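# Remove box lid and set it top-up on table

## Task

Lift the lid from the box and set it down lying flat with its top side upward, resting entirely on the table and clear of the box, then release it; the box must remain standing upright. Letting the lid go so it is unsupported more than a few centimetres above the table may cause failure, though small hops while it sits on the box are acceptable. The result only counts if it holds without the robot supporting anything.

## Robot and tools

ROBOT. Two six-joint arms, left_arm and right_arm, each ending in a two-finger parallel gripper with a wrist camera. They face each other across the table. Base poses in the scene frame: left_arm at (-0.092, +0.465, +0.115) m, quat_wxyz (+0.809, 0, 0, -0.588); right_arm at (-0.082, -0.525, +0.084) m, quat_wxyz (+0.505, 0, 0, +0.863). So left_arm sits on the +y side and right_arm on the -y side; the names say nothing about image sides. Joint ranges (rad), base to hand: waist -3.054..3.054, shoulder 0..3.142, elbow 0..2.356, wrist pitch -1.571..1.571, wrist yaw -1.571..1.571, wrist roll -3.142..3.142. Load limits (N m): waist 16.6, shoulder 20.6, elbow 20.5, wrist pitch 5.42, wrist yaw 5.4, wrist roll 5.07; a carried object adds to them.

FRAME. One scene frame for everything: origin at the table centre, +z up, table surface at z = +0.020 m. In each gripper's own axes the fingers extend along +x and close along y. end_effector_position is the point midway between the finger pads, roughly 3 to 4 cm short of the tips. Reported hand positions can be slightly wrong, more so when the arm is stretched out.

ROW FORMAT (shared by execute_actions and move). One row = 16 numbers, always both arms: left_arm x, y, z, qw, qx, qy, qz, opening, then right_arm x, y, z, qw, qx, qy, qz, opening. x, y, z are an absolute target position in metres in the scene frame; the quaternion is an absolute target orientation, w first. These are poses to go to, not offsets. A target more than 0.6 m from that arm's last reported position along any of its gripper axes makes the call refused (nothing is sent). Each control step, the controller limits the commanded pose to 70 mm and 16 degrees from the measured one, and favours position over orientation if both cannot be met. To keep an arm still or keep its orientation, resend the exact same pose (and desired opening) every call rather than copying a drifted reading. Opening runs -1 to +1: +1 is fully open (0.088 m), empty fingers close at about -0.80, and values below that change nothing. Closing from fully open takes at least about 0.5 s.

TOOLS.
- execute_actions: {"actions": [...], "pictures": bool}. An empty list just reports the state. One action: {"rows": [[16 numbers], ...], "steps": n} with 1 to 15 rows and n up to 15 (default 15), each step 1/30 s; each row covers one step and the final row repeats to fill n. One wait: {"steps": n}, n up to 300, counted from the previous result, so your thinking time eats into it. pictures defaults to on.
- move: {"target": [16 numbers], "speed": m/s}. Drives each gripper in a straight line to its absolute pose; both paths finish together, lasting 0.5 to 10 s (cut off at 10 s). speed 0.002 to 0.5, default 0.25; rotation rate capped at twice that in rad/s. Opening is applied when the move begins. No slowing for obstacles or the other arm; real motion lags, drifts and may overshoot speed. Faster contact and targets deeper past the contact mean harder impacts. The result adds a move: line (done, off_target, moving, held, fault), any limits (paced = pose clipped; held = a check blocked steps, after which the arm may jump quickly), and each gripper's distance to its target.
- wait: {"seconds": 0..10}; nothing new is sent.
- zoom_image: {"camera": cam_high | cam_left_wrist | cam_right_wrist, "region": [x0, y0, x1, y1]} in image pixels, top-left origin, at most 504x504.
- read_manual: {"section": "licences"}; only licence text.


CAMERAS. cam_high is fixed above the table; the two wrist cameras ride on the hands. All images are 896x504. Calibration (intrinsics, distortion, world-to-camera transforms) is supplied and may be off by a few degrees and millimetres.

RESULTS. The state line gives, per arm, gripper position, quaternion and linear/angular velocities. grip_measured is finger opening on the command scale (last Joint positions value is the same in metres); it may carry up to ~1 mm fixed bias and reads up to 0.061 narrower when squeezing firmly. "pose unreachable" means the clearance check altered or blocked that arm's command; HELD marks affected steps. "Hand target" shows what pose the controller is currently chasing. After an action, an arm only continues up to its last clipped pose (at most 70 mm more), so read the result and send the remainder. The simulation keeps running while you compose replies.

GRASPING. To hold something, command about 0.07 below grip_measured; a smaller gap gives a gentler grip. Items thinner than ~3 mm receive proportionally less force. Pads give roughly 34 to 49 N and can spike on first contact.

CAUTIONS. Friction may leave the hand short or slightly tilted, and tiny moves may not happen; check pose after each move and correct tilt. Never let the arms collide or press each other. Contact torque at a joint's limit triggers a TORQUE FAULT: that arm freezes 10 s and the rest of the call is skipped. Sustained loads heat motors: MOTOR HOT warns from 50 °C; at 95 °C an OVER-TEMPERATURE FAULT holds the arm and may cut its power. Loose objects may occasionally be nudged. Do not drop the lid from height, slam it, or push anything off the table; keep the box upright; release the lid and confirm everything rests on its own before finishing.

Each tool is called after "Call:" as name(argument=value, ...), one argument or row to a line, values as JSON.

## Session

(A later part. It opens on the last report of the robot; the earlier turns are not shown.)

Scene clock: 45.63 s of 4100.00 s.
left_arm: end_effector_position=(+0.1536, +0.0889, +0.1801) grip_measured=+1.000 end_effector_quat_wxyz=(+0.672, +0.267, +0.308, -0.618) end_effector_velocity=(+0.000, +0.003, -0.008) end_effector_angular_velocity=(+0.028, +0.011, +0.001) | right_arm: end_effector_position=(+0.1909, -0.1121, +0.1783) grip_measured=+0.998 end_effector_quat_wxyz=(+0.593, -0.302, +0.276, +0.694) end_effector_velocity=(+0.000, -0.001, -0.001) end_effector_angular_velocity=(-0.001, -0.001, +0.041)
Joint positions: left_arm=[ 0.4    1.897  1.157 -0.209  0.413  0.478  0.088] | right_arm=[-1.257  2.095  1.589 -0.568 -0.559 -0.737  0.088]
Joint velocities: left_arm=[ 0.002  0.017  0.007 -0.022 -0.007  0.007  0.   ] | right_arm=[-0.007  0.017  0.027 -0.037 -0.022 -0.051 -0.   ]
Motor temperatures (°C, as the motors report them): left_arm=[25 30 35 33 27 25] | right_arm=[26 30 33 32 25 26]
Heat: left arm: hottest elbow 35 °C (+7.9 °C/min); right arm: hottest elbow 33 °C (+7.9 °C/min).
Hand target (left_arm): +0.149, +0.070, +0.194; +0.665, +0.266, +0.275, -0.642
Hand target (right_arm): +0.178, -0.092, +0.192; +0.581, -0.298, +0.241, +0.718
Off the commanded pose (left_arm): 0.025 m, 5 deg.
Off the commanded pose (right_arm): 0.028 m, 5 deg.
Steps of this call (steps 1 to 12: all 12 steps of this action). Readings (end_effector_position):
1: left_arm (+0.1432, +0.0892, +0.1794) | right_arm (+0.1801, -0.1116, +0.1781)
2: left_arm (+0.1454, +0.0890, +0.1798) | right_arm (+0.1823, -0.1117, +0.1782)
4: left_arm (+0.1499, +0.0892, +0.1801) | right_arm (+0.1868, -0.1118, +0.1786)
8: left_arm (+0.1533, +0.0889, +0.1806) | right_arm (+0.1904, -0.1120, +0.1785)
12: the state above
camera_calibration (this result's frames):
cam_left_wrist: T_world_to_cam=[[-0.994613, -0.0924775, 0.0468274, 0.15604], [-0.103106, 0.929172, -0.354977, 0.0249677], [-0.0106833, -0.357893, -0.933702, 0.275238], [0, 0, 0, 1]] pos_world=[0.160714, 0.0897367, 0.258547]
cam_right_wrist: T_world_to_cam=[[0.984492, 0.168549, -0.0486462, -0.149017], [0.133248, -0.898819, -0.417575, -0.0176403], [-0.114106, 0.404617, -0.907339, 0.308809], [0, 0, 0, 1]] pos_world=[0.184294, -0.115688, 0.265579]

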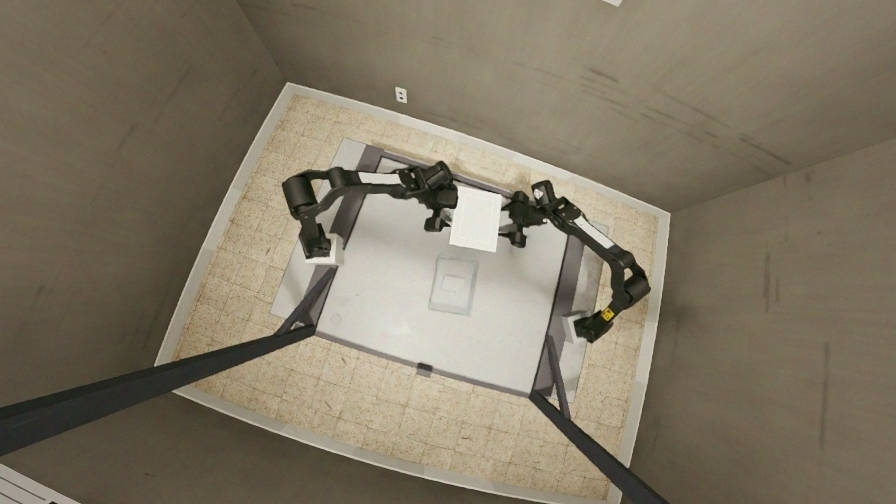

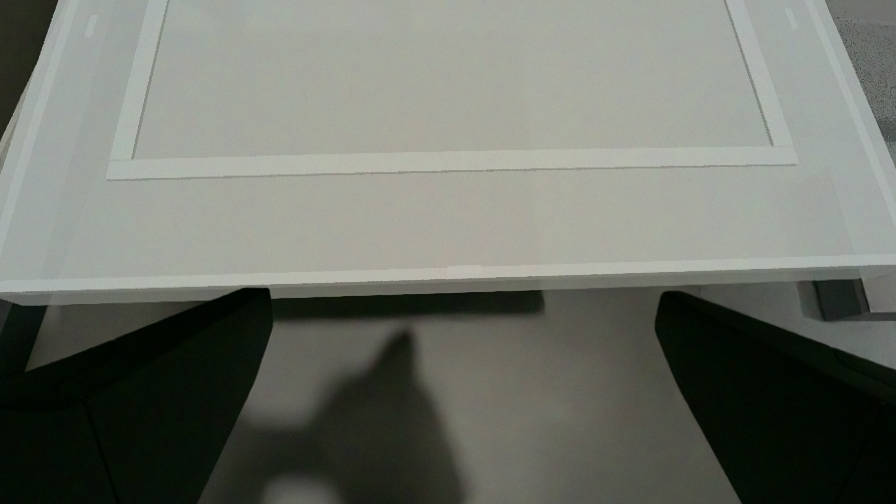

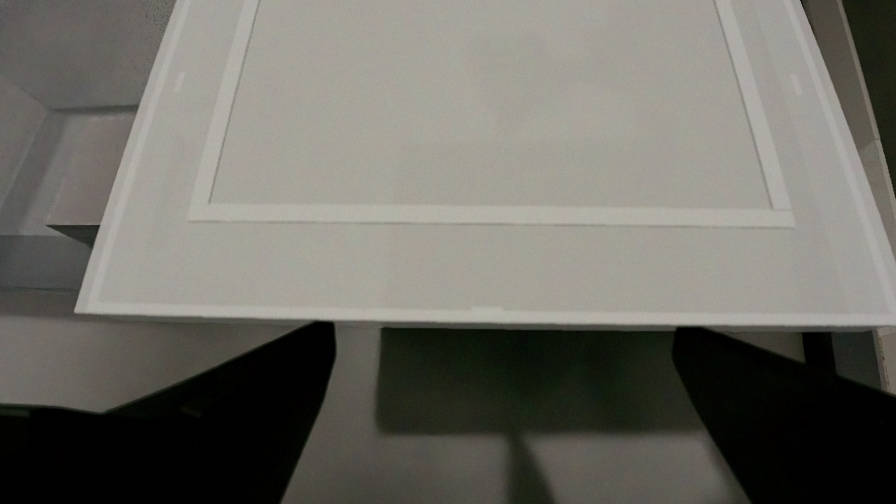

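Call:
execute_actions(
  actions=[
    {"rows":[[0.15,0.069,0.182,0.673,0.262,0.279,-0.633,1,0.179,-0.091,0.18,0.581,-0.298,0.241,0.718,1]],"steps":6},
  ],
  pictures=false,
)

Call:
execute_actions(
  actions=[
    {"rows":[[0.15,0.069,0.169,0.676,0.261,0.28,-0.63,1,0.179,-0.091,0.167,0.581,-0.298,0.241,0.718,1]],"steps":5},
  ],
  pictures=false,
)

Call:
execute_actions(
  actions=[
    {"rows":[[0.15,0.069,0.156,0.676,0.261,0.28,-0.63,1,0.179,-0.091,0.154,0.581,-0.298,0.241,0.718,1]],"steps":5},
  ],
  pictures=false,
)

Call:
execute_actions(
  actions=[
    {"rows":[[0.15,0.069,0.143,0.676,0.261,0.28,-0.63,1,0.179,-0.091,0.141,0.581,-0.298,0.241,0.718,1]],"steps":5},
  ],
  pictures=false,
)

Call:
execute_actions(
  actions=[
    {"rows":[[0.15,0.069,0.13,0.676,0.261,0.28,-0.63,1,0.179,-0.091,0.128,0.581,-0.298,0.241,0.718,1]],"steps":5},
  ],
  pictures=false,
)

Call:
execute_actions(
  actions=[
    {"rows":[[0.15,0.069,0.117,0.676,0.261,0.28,-0.63,1,0.179,-0.091,0.115,0.581,-0.298,0.241,0.718,1]],"steps":5},
  ],
  pictures=false,
)

Call:
execute_actions(
  actions=[
    {"rows":[[0.15,0.069,0.104,0.676,0.261,0.28,-0.63,1,0.179,-0.091,0.102,0.581,-0.298,0.241,0.718,1]],"steps":5},
  ],
  pictures=false,
)

Call:
execute_actions(
  actions=[
    {"rows":[[0.15,0.069,0.091,0.676,0.261,0.28,-0.63,1,0.179,-0.091,0.089,0.581,-0.298,0.241,0.718,1]],"steps":5},
  ],
  pictures=false,
)

Call:
execute_actions(
  actions=[
    {"rows":[[0.15,0.069,0.078,0.676,0.261,0.28,-0.63,1,0.179,-0.091,0.076,0.581,-0.298,0.241,0.718,1]],"steps":6},
  ],
  pictures=false,
)

Call:
execute_actions(
  actions=[
    {"rows":[[0.15,0.069,0.068,0.676,0.261,0.28,-0.63,1,0.179,-0.091,0.066,0.581,-0.298,0.241,0.718,1]],"steps":12},
  ],
)

Scene clock: 48.63 s of 4100.00 s.
left_arm: end_effector_position=(+0.1611, +0.0862, +0.1777) grip_measured=+1.000 end_effector_quat_wxyz=(+0.682, +0.266, +0.302, -0.611) end_effector_velocity=(+0.005, -0.006, -0.004) end_effector_angular_velocity=(-0.029, +0.016, +0.051) | right_arm: end_effector_position=(+0.1973, -0.1130, +0.1737) grip_measured=+0.998 end_effector_quat_wxyz=(+0.597, -0.300, +0.275, +0.691) end_effector_velocity=(+0.000, -0.007, -0.036) end_effector_angular_velocity=(-0.039, +0.042, -0.003)
Joint positions: left_arm=[ 0.405  1.913  1.159 -0.171  0.399  0.467  0.088] | right_arm=[-1.268  2.108  1.589 -0.551 -0.56  -0.739  0.088]
Joint velocities: left_arm=[-0.002  0.022 -0.007  0.066 -0.007 -0.066  0.   ] | right_arm=[-0.012  0.051 -0.046  0.037 -0.007 -0.007  0.   ]
Motor temperatures (°C, as the motors report them): left_arm=[25 30 36 34 27 25] | right_arm=[26 31 33 32 25 26]
Heat: left arm: hottest elbow 36 °C (+8.6 °C/min); right arm: hottest elbow 33 °C (+7.4 °C/min).
Hand target (left_arm): +0.149, +0.070, +0.182; +0.673, +0.262, +0.279, -0.633
Hand target (right_arm): +0.178, -0.093, +0.180; +0.580, -0.298, +0.242, +0.718
Off the commanded pose (left_arm): 0.021 m, 4 deg.
Off the commanded pose (right_arm): 0.029 m, 5 deg.
Steps of this call (steps 1 to 84: nothing new was sent; steps 85 to 90: all 6 steps of this action). Readings (end_effector_position):
85: left_arm (+0.1546, +0.0885, +0.1794) | right_arm (+0.1915, -0.1120, +0.1779)
86: left_arm (+0.1559, +0.0878, +0.1792) | right_arm (+0.1926, -0.1122, +0.1777)
88: left_arm (+0.1594, +0.0868, +0.1783) | right_arm (+0.1960, -0.1127, +0.1761)
90: the state above

Scene clock: 48.80 s of 4100.00 s.
left_arm: end_effector_position=(+0.1628, +0.0847, +0.1709) grip_measured=+1.000 end_effector_quat_wxyz=(+0.687, +0.263, +0.297, -0.609) end_effector_velocity=(-0.008, -0.004, -0.055) end_effector_angular_velocity=(+0.026, +0.016, +0.003) | right_arm: end_effector_position=(+0.1988, -0.1138, +0.1622) grip_measured=+0.998 end_effector_quat_wxyz=(+0.598, -0.301, +0.275, +0.690) end_effector_velocity=(-0.009, +0.001, -0.069) end_effector_angular_velocity=(-0.041, +0.036, +0.032)
Joint positions: left_arm=[ 0.404  1.929  1.141 -0.122  0.395  0.459  0.088] | right_arm=[-1.271  2.122  1.563 -0.511 -0.558 -0.741  0.088]
Joint velocities: left_arm=[-0.027  0.11  -0.081  0.168 -0.022 -0.022  0.   ] | right_arm=[ 0.012  0.105 -0.1    0.139 -0.007 -0.022 -0.   ]
Motor temperatures (°C, as the motors report them): left_arm=[25 30 36 34 27 25] | right_arm=[26 31 33 32 25 26]
Heat: left arm: hottest elbow 36 °C (+8.6 °C/min); right arm: hottest elbow 33 °C (+7.4 °C/min).
Hand target (left_arm): +0.149, +0.070, +0.169; +0.676, +0.261, +0.281, -0.630
Hand target (right_arm): +0.178, -0.093, +0.168; +0.580, -0.298, +0.242, +0.718
Off the commanded pose (left_arm): 0.020 m, 3 deg.
Off the commanded pose (right_arm): 0.031 m, 5 deg.
Steps of this call (steps 1 to 5: all 5 steps of this action). Readings (end_effector_position):
1: left_arm (+0.1617, +0.0860, +0.1767) | right_arm (+0.1975, -0.1131, +0.1715)
2: left_arm (+0.1623, +0.0854, +0.1759) | right_arm (+0.1982, -0.1136, +0.1693)
4: left_arm (+0.1629, +0.0848, +0.1727) | right_arm (+0.1990, -0.1139, +0.1646)
5: the state above

Scene clock: 48.97 s of 4100.00 s.
left_arm: end_effector_position=(+0.1619, +0.0842, +0.1578) grip_measured=+1.000 end_effector_quat_wxyz=(+0.687, +0.262, +0.298, -0.609) end_effector_velocity=(-0.015, -0.003, -0.066) end_effector_angular_velocity=(+0.042, +0.034, -0.022) | right_arm: end_effector_position=(+0.1979, -0.1137, +0.1481) grip_measured=+0.998 end_effector_quat_wxyz=(+0.597, -0.301, +0.276, +0.691) end_effector_velocity=(-0.014, -0.001, -0.066) end_effector_angular_velocity=(-0.046, +0.049, +0.026)
Joint positions: left_arm=[ 0.402  1.956  1.119 -0.073  0.395  0.456  0.088] | right_arm=[-1.27   2.141  1.535 -0.468 -0.558 -0.741  0.088]
Joint velocities: left_arm=[-0.032  0.139 -0.081  0.168 -0.007 -0.007  0.   ] | right_arm=[ 0.017  0.095 -0.1    0.125 -0.007 -0.007 -0.   ]
Motor temperatures (°C, as the motors report them): left_arm=[25 30 36 34 27 25] | right_arm=[26 31 33 32 25 26]
Heat: left arm: hottest elbow 36 °C (+8.6 °C/min); right arm: hottest elbow 33 °C (+7.4 °C/min).
Hand target (left_arm): +0.149, +0.070, +0.157; +0.676, +0.261, +0.280, -0.630
Hand target (right_arm): +0.178, -0.093, +0.154; +0.580, -0.298, +0.242, +0.718
Off the commanded pose (left_arm): 0.019 m, 3 deg.
Off the commanded pose (right_arm): 0.030 m, 5 deg.
Steps of this call (steps 1 to 5: all 5 steps of this action). Readings (end_effector_position):
1: left_arm (+0.1624, +0.0846, +0.1679) | right_arm (+0.1985, -0.1139, +0.1586)
2: left_arm (+0.1626, +0.0844, +0.1656) | right_arm (+0.1985, -0.1139, +0.1558)
4: left_arm (+0.1622, +0.0843, +0.1600) | right_arm (+0.1983, -0.1138, +0.1506)
5: the state above

Scene clock: 49.13 s of 4100.00 s.
left_arm: end_effector_position=(+0.1612, +0.0840, +0.1441) grip_measured=+1.000 end_effector_quat_wxyz=(+0.686, +0.263, +0.299, -0.609) end_effector_velocity=(-0.016, -0.001, -0.066) end_effector_angular_velocity=(+0.042, +0.049, -0.026) | right_arm: end_effector_position=(+0.1975, -0.1136, +0.1351) grip_measured=+0.998 end_effector_quat_wxyz=(+0.596, -0.301, +0.276, +0.691) end_effector_velocity=(-0.013, -0.000, -0.065) end_effector_angular_velocity=(-0.037, +0.048, +0.015)
Joint positions: left_arm=[ 0.4    1.987  1.099 -0.024  0.394  0.456  0.088] | right_arm=[-1.269  2.159  1.509 -0.424 -0.558 -0.741  0.088]
Joint velocities: left_arm=[-0.027  0.144 -0.071  0.154  0.007 -0.007  0.   ] | right_arm=[ 0.017  0.1   -0.095  0.139 -0.007  0.007 -0.   ]
Motor temperatures (°C, as the motors report them): left_arm=[25 30 36 34 27 25] | right_arm=[26 31 33 32 26 26]
Heat: left arm: hottest elbow 36 °C (+8.5 °C/min); right arm: hottest elbow 33 °C (+7.3 °C/min).
Hand target (left_arm): +0.149, +0.070, +0.143; +0.675, +0.261, +0.281, -0.630
Hand target (right_arm): +0.178, -0.093, +0.141; +0.580, -0.298, +0.242, +0.718
Off the commanded pose (left_arm): 0.019 m, 3 deg.
Off the commanded pose (right_arm): 0.030 m, 5 deg.
Steps of this call (steps 1 to 5: all 5 steps of this action). Readings (end_effector_position):
1: left_arm (+0.1615, +0.0842, +0.1542) | right_arm (+0.1976, -0.1137, +0.1449)
2: left_arm (+0.1616, +0.0841, +0.1518) | right_arm (+0.1978, -0.1138, +0.1424)
4: left_arm (+0.1615, +0.0840, +0.1464) | right_arm (+0.1978, -0.1136, +0.1375)
5: the state above

Scene clock: 49.30 s of 4100.00 s.
left_arm: end_effector_position=(+0.1609, +0.0839, +0.1309) grip_measured=+1.000 end_effector_quat_wxyz=(+0.686, +0.263, +0.299, -0.609) end_effector_velocity=(-0.015, +0.001, -0.067) end_effector_angular_velocity=(+0.049, +0.040, -0.017) | right_arm: end_effector_position=(+0.1973, -0.1132, +0.1223) grip_measured=+0.998 end_effector_quat_wxyz=(+0.597, -0.301, +0.275, +0.691) end_effector_velocity=(-0.012, +0.001, -0.064) end_effector_angular_velocity=(-0.032, +0.035, +0.026)
Joint positions: left_arm=[0.399 2.018 1.082 0.024 0.393 0.455 0.088] | right_arm=[-1.268  2.18   1.487 -0.38  -0.558 -0.741  0.088]
Joint velocities: left_arm=[-0.027  0.149 -0.066  0.154 -0.007 -0.007  0.   ] | right_arm=[ 0.017  0.11  -0.081  0.139 -0.007 -0.007 -0.   ]
Motor temperatures (°C, as the motors report them): left_arm=[25 30 36 34 27 25] | right_arm=[26 31 33 32 26 26]
Heat: left arm: hottest elbow 36 °C (+8.5 °C/min); right arm: hottest elbow 33 °C (+7.3 °C/min).
Hand target (left_arm): +0.149, +0.070, +0.130; +0.676, +0.261, +0.280, -0.630
Hand target (right_arm): +0.178, -0.093, +0.129; +0.580, -0.298, +0.242, +0.718
Off the commanded pose (left_arm): 0.018 m, 3 deg.
Off the commanded pose (right_arm): 0.029 m, 5 deg.
Steps of this call (steps 1 to 5: all 5 steps of this action). Readings (end_effector_position):
1: left_arm (+0.1609, +0.0841, +0.1409) | right_arm (+0.1973, -0.1135, +0.1320)
2: left_arm (+0.1610, +0.0840, +0.1384) | right_arm (+0.1975, -0.1136, +0.1294)
4: left_arm (+0.1611, +0.0839, +0.1331) | right_arm (+0.1976, -0.1134, +0.1245)
5: the state above

Scene clock: 49.47 s of 4100.00 s.
left_arm: end_effector_position=(+0.1602, +0.0836, +0.1175) grip_measured=+1.000 end_effector_quat_wxyz=(+0.686, +0.263, +0.299, -0.609) end_effector_velocity=(-0.016, +0.001, -0.065) end_effector_angular_velocity=(+0.044, +0.062, -0.010) | right_arm: end_effector_position=(+0.1970, -0.1130, +0.1092) grip_measured=+0.998 end_effector_quat_wxyz=(+0.596, -0.302, +0.275, +0.691) end_effector_velocity=(-0.009, +0.002, -0.063) end_effector_angular_velocity=(-0.043, +0.010, +0.017)
Joint positions: left_arm=[0.398 2.053 1.068 0.072 0.393 0.454 0.088] | right_arm=[-1.267  2.202  1.466 -0.336 -0.558 -0.741  0.088]
Joint velocities: left_arm=[-0.022  0.154 -0.051  0.139  0.007 -0.022  0.   ] | right_arm=[ 0.022  0.115 -0.066  0.139  0.022 -0.007 -0.   ]
Motor temperatures (°C, as the motors report them): left_arm=[25 30 36 34 27 25] | right_arm=[26 31 33 32 26 26]
Heat: left arm: hottest elbow 36 °C (+8.5 °C/min); right arm: hottest elbow 33 °C (+7.3 °C/min).
Hand target (left_arm): +0.149, +0.070, +0.117; +0.675, +0.261, +0.281, -0.630
Hand target (right_arm): +0.178, -0.093, +0.115; +0.580, -0.298, +0.242, +0.718
Off the commanded pose (left_arm): 0.018 m, 3 deg.
Off the commanded pose (right_arm): 0.029 m, 5 deg.
Steps of this call (steps 1 to 5: all 5 steps of this action). Readings (end_effector_position):
1: left_arm (+0.1605, +0.0838, +0.1278) | right_arm (+0.1970, -0.1133, +0.1191)
2: left_arm (+0.1607, +0.0837, +0.1253) | right_arm (+0.1971, -0.1135, +0.1165)
4: left_arm (+0.1607, +0.0836, +0.1198) | right_arm (+0.1973, -0.1132, +0.1114)
5: the state above

Scene clock: 49.63 s of 4100.00 s.
left_arm: end_effector_position=(+0.1597, +0.0836, +0.1039) grip_measured=+1.000 end_effector_quat_wxyz=(+0.685, +0.263, +0.300, -0.610) end_effector_velocity=(-0.017, +0.003, -0.065) end_effector_angular_velocity=(+0.045, +0.068, -0.025) | right_arm: end_effector_position=(+0.1966, -0.1129, +0.0960) grip_measured=+0.998 end_effector_quat_wxyz=(+0.596, -0.302, +0.275, +0.691) end_effector_velocity=(-0.013, +0.001, -0.063) end_effector_angular_velocity=(-0.043, +0.035, +0.013)
Joint positions: left_arm=[0.397 2.089 1.056 0.119 0.394 0.454 0.088] | right_arm=[-1.267  2.227  1.448 -0.294 -0.558 -0.741  0.088]
Joint velocities: left_arm=[-0.017  0.159 -0.042  0.125  0.022 -0.007  0.   ] | right_arm=[ 0.022  0.12  -0.056  0.125  0.007  0.007  0.   ]
Motor temperatures (°C, as the motors report them): left_arm=[25 30 36 34 27 25] | right_arm=[26 31 33 32 26 26]
Heat: left arm: hottest elbow 36 °C (+8.5 °C/min); right arm: hottest elbow 33 °C (+7.3 °C/min).
Hand target (left_arm): +0.149, +0.070, +0.104; +0.676, +0.261, +0.280, -0.630
Hand target (right_arm): +0.178, -0.093, +0.102; +0.580, -0.298, +0.242, +0.718
Off the commanded pose (left_arm): 0.017 m, 3 deg.
Off the commanded pose (right_arm): 0.029 m, 5 deg.
Steps of this call (steps 1 to 5: all 5 steps of this action). Readings (end_effector_position):
1: left_arm (+0.1599, +0.0838, +0.1141) | right_arm (+0.1966, -0.1132, +0.1060)
2: left_arm (+0.1601, +0.0835, +0.1118) | right_arm (+0.1967, -0.1133, +0.1034)
4: left_arm (+0.1601, +0.0835, +0.1063) | right_arm (+0.1970, -0.1130, +0.0984)
5: the state above

Scene clock: 49.80 s of 4100.00 s.
left_arm: end_effector_position=(+0.1591, +0.0833, +0.0907) grip_measured=+1.000 end_effector_quat_wxyz=(+0.684, +0.263, +0.300, -0.610) end_effector_velocity=(-0.018, +0.001, -0.064) end_effector_angular_velocity=(+0.042, +0.064, -0.030) | right_arm: end_effector_position=(+0.1963, -0.1127, +0.0831) grip_measured=+0.998 end_effector_quat_wxyz=(+0.596, -0.302, +0.275, +0.692) end_effector_velocity=(-0.013, +0.001, -0.064) end_effector_angular_velocity=(-0.041, +0.026, +0.024)
Joint positions: left_arm=[0.396 2.127 1.047 0.165 0.394 0.454 0.088] | right_arm=[-1.266  2.253  1.433 -0.252 -0.558 -0.741  0.088]
Joint velocities: left_arm=[-0.022  0.168 -0.027  0.125  0.022 -0.007  0.   ] | right_arm=[ 0.022  0.129 -0.046  0.125  0.007 -0.007  0.   ]
Motor temperatures (°C, as the motors report them): left_arm=[25 30 36 34 27 25] | right_arm=[26 31 33 32 26 26]
Heat: left arm: hottest elbow 36 °C (+8.4 °C/min); right arm: hottest elbow 33 °C (+7.2 °C/min).
Hand target (left_arm): +0.149, +0.070, +0.091; +0.676, +0.261, +0.280, -0.630
Hand target (right_arm): +0.178, -0.093, +0.090; +0.580, -0.298, +0.242, +0.718
Off the commanded pose (left_arm): 0.017 m, 3 deg.
Off the commanded pose (right_arm): 0.028 m, 5 deg.
Steps of this call (steps 1 to 5: all 5 steps of this action). Readings (end_effector_position):
1: left_arm (+0.1593, +0.0837, +0.1007) | right_arm (+0.1963, -0.1129, +0.0930)
2: left_arm (+0.1595, +0.0835, +0.0983) | right_arm (+0.1965, -0.1131, +0.0905)
4: left_arm (+0.1596, +0.0834, +0.0929) | right_arm (+0.1966, -0.1129, +0.0853)
5: the state above

Scene clock: 50.00 s of 4100.00 s.
left_arm: end_effector_position=(+0.1583, +0.0837, +0.0754) grip_measured=+1.000 end_effector_quat_wxyz=(+0.683, +0.263, +0.301, -0.611) end_effector_velocity=(-0.008, +0.009, -0.048) end_effector_angular_velocity=(+0.056, +0.041, +0.022) | right_arm: end_effector_position=(+0.1958, -0.1123, +0.0692) grip_measured=+0.998 end_effector_quat_wxyz=(+0.595, -0.303, +0.273, +0.693) end_effector_velocity=(-0.007, +0.005, -0.010) end_effector_angular_velocity=(+0.035, +0.007, +0.030)
Joint positions: left_arm=[0.395 2.171 1.039 0.213 0.394 0.454 0.088] | right_arm=[-1.265  2.283  1.419 -0.207 -0.559 -0.744  0.088]
Joint velocities: left_arm=[-0.007  0.115 -0.027  0.081 -0.022 -0.022  0.   ] | right_arm=[ 0.007  0.027 -0.022  0.066 -0.037 -0.007 -0.   ]
Motor temperatures (°C, as the motors report them): left_arm=[25 30 36 34 27 25] | right_arm=[26 31 33 32 26 26]
Heat: left arm: hottest elbow 36 °C (+8.4 °C/min); right arm: hottest elbow 33 °C (+7.2 °C/min).
Hand target (left_arm): +0.149, +0.070, +0.078; +0.676, +0.261, +0.280, -0.630
Hand target (right_arm): +0.178, -0.093, +0.076; +0.580, -0.298, +0.242, +0.718
Off the commanded pose (left_arm): 0.017 m, 3 deg.
Off the commanded pose (right_arm): 0.028 m, 5 deg.
Steps of this call (steps 1 to 6: all 6 steps of this action). Readings (end_effector_position):
1: left_arm (+0.1588, +0.0834, +0.0874) | right_arm (+0.1959, -0.1128, +0.0798)
2: left_arm (+0.1590, +0.0832, +0.0851) | right_arm (+0.1961, -0.1129, +0.0774)
4: left_arm (+0.1589, +0.0833, +0.0795) | right_arm (+0.1963, -0.1126, +0.0724)
6: the state above

Scene clock: 50.40 s of 4100.00 s.
left_arm: end_effector_position=(+0.1595, +0.0857, +0.0626) grip_measured=+1.000 end_effector_quat_wxyz=(+0.685, +0.264, +0.303, -0.607) end_effector_velocity=(-0.000, +0.000, -0.000) end_effector_angular_velocity=(-0.006, +0.008, +0.003) | right_arm: end_effector_position=(+0.1978, -0.1106, +0.0641) grip_measured=+0.998 end_effector_quat_wxyz=(+0.598, -0.303, +0.263, +0.694) end_effector_velocity=(+0.002, -0.006, -0.004) end_effector_angular_velocity=(-0.007, +0.011, -0.003)
Joint positions: left_arm=[0.398 2.208 1.032 0.257 0.389 0.453 0.088] | right_arm=[-1.266  2.297  1.412 -0.168 -0.562 -0.747  0.088]
Joint velocities: left_arm=[ 0.002  0.002 -0.002  0.007  0.007 -0.007  0.   ] | right_arm=[-0.012  0.002 -0.007 -0.007 -0.007 -0.007 -0.   ]
Motor temperatures (°C, as the motors report them): left_arm=[25 30 36 34 27 25] | right_arm=[26 31 33 32 26 26]
Heat: left arm: hottest elbow 36 °C (+8.3 °C/min); right arm: hottest elbow 33 °C (+7.1 °C/min).
Hand target (left_arm): +0.150, +0.070, +0.068; +0.676, +0.261, +0.280, -0.630
Hand target (right_arm): +0.179, -0.092, +0.066; +0.580, -0.298, +0.242, +0.718
Off the commanded pose (left_arm): 0.020 m, 4 deg.
Off the commanded pose (right_arm): 0.027 m, 4 deg.
Steps of this call (steps 1 to 12: all 12 steps of this action). Readings (end_effector_position):
1: left_arm (+0.1584, +0.0840, +0.0730) | right_arm (+0.1955, -0.1122, +0.0678)
2: left_arm (+0.1589, +0.0843, +0.0708) | right_arm (+0.1963, -0.1119, +0.0673)
4: left_arm (+0.1592, +0.0853, +0.0657) | right_arm (+0.1970, -0.1108, +0.0662)
8: left_arm (+0.1590, +0.0857, +0.0629) | right_arm (+0.1974, -0.1105, +0.0644)
12: the state above
camera_calibration (this result's frames):
cam_left_wrist: T_world_to_cam=[[-0.992011, -0.122425, 0.0304381, 0.170272], [-0.125012, 0.921626, -0.367392, -0.00821285], [0.0169254, -0.368262, -0.929568, 0.160726], [0, 0, 0, 1]] pos_world=[0.165165, 0.087604, 0.141205]
cam_right_wrist: T_world_to_cam=[[0.985119, 0.169869, -0.026186, -0.163029], [0.142069, -0.890525, -0.432183, -0.0647924], [-0.0967337, 0.422031, -0.901406, 0.203455], [0, 0, 0, 1]] pos_world=[0.189489, -0.11587, 0.151124]

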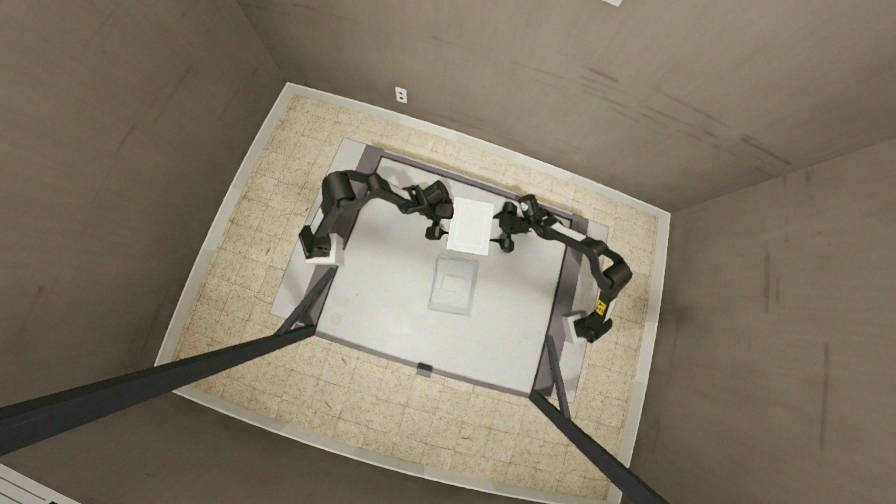

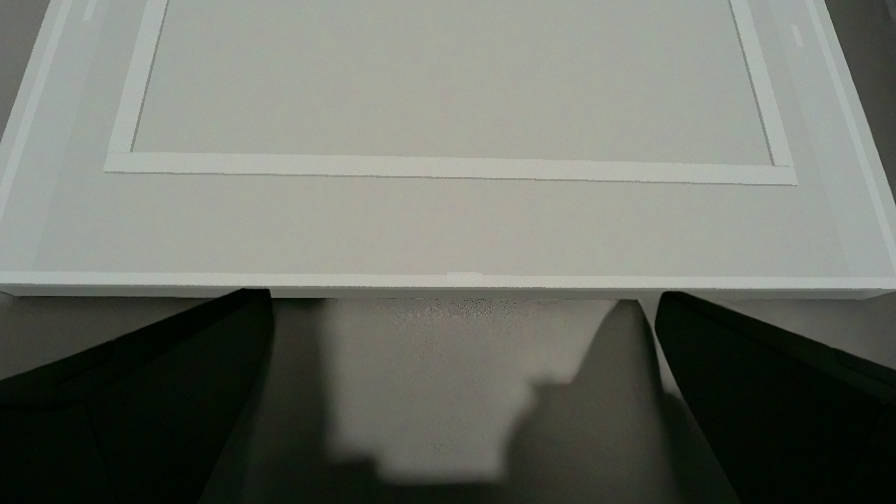

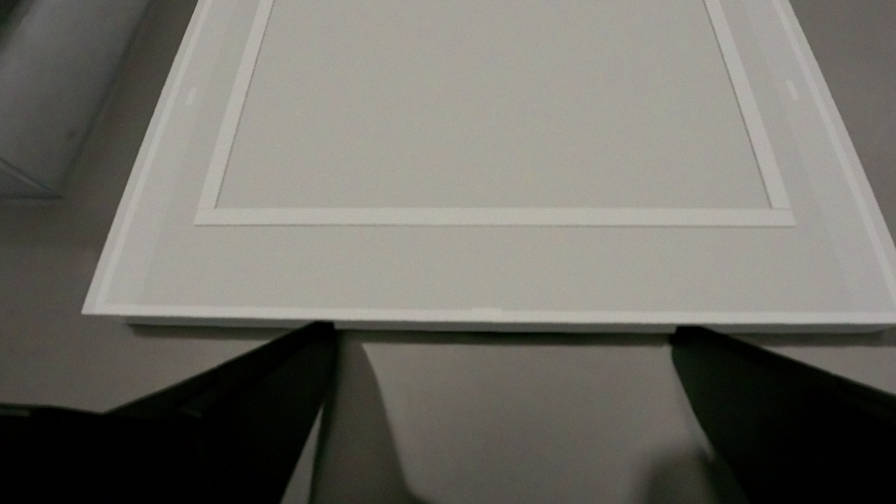

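Call:
move(
  target=[0.155,0.125,0.07,0.685,0.264,0.303,-0.607,1,0.2,-0.15,0.07,0.598,-0.303,0.263,0.694,1],
  speed=0.05,
)

Scene clock: 52.23 s of 4100.00 s.
left_arm: end_effector_position=(+0.1558, +0.1222, +0.0685) grip_measured=+1.000 end_effector_quat_wxyz=(+0.685, +0.263, +0.305, -0.607) end_effector_velocity=(-0.005, +0.002, -0.002) end_effector_angular_velocity=(+0.012, +0.009, +0.002) | right_arm: end_effector_position=(+0.2000, -0.1490, +0.0642) grip_measured=+0.998 end_effector_quat_wxyz=(+0.597, -0.303, +0.269, +0.692) end_effector_velocity=(-0.003, -0.003, -0.000) end_effector_angular_velocity=(-0.001, -0.001, +0.017)
Joint positions: left_arm=[0.461 2.119 0.903 0.272 0.426 0.505 0.088] | right_arm=[-1.334  2.226  1.294 -0.168 -0.59  -0.816  0.088]
Joint velocities: left_arm=[-0.007 -0.007 -0.012 -0.007 -0.007 -0.007  0.   ] | right_arm=[-0.002 -0.007 -0.012 -0.007 -0.007 -0.022 -0.   ]
Motor temperatures (°C, as the motors report them): left_arm=[25 31 36 34 27 25] | right_arm=[26 31 33 32 26 26]
Heat: left arm: hottest elbow 36 °C (+8.0 °C/min); right arm: hottest elbow 33 °C (+6.9 °C/min).
Hand target (left_arm): +0.155, +0.125, +0.070; +0.685, +0.264, +0.303, -0.607
Hand target (right_arm): +0.200, -0.150, +0.070; +0.598, -0.303, +0.263, +0.694
Off the commanded pose (left_arm): 0.003 m, 0 deg.
Off the commanded pose (right_arm): 0.006 m, 1 deg.
move: done
camera_calibration (this result's frames):
cam_left_wrist: T_world_to_cam=[[-0.99165, -0.124278, 0.0344382, 0.170847], [-0.128239, 0.922066, -0.365169, -0.0398832], [0.0136281, -0.366536, -0.930304, 0.180117], [0, 0, 0, 1]] pos_world=[0.161852, 0.124027, 0.147116]
cam_right_wrist: T_world_to_cam=[[0.98557, 0.166115, -0.0325036, -0.158874], [0.136861, -0.895051, -0.424443, -0.099419], [-0.099599, 0.41387, -0.904871, 0.219552], [0, 0, 0, 1]] pos_world=[0.192055, -0.15346, 0.151305]

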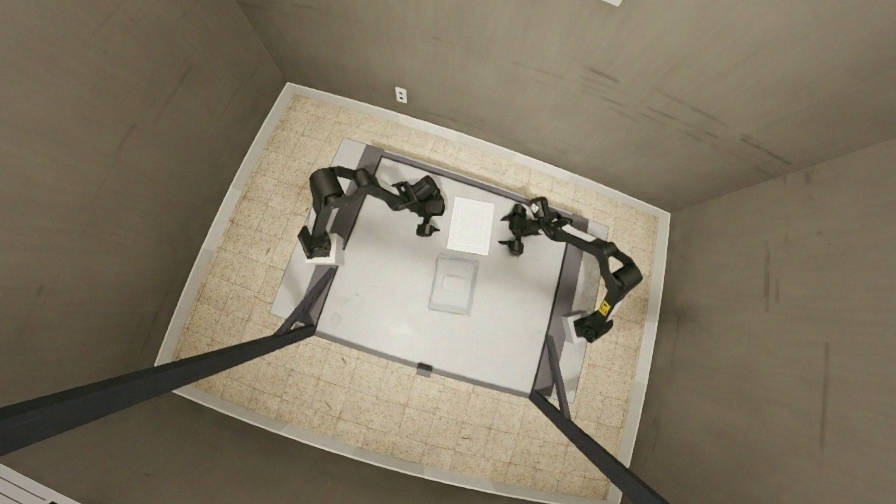

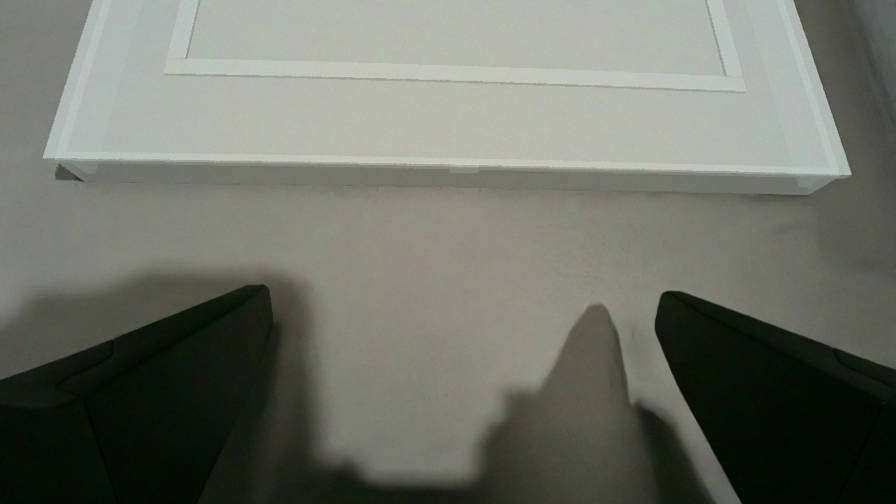

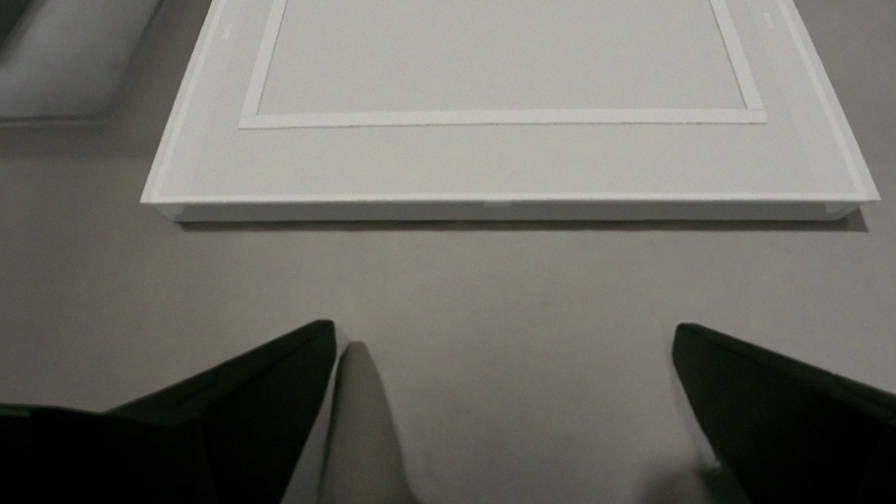

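Call:
finished_scene(
  scene=2,
)

The scene is finished: the task was done.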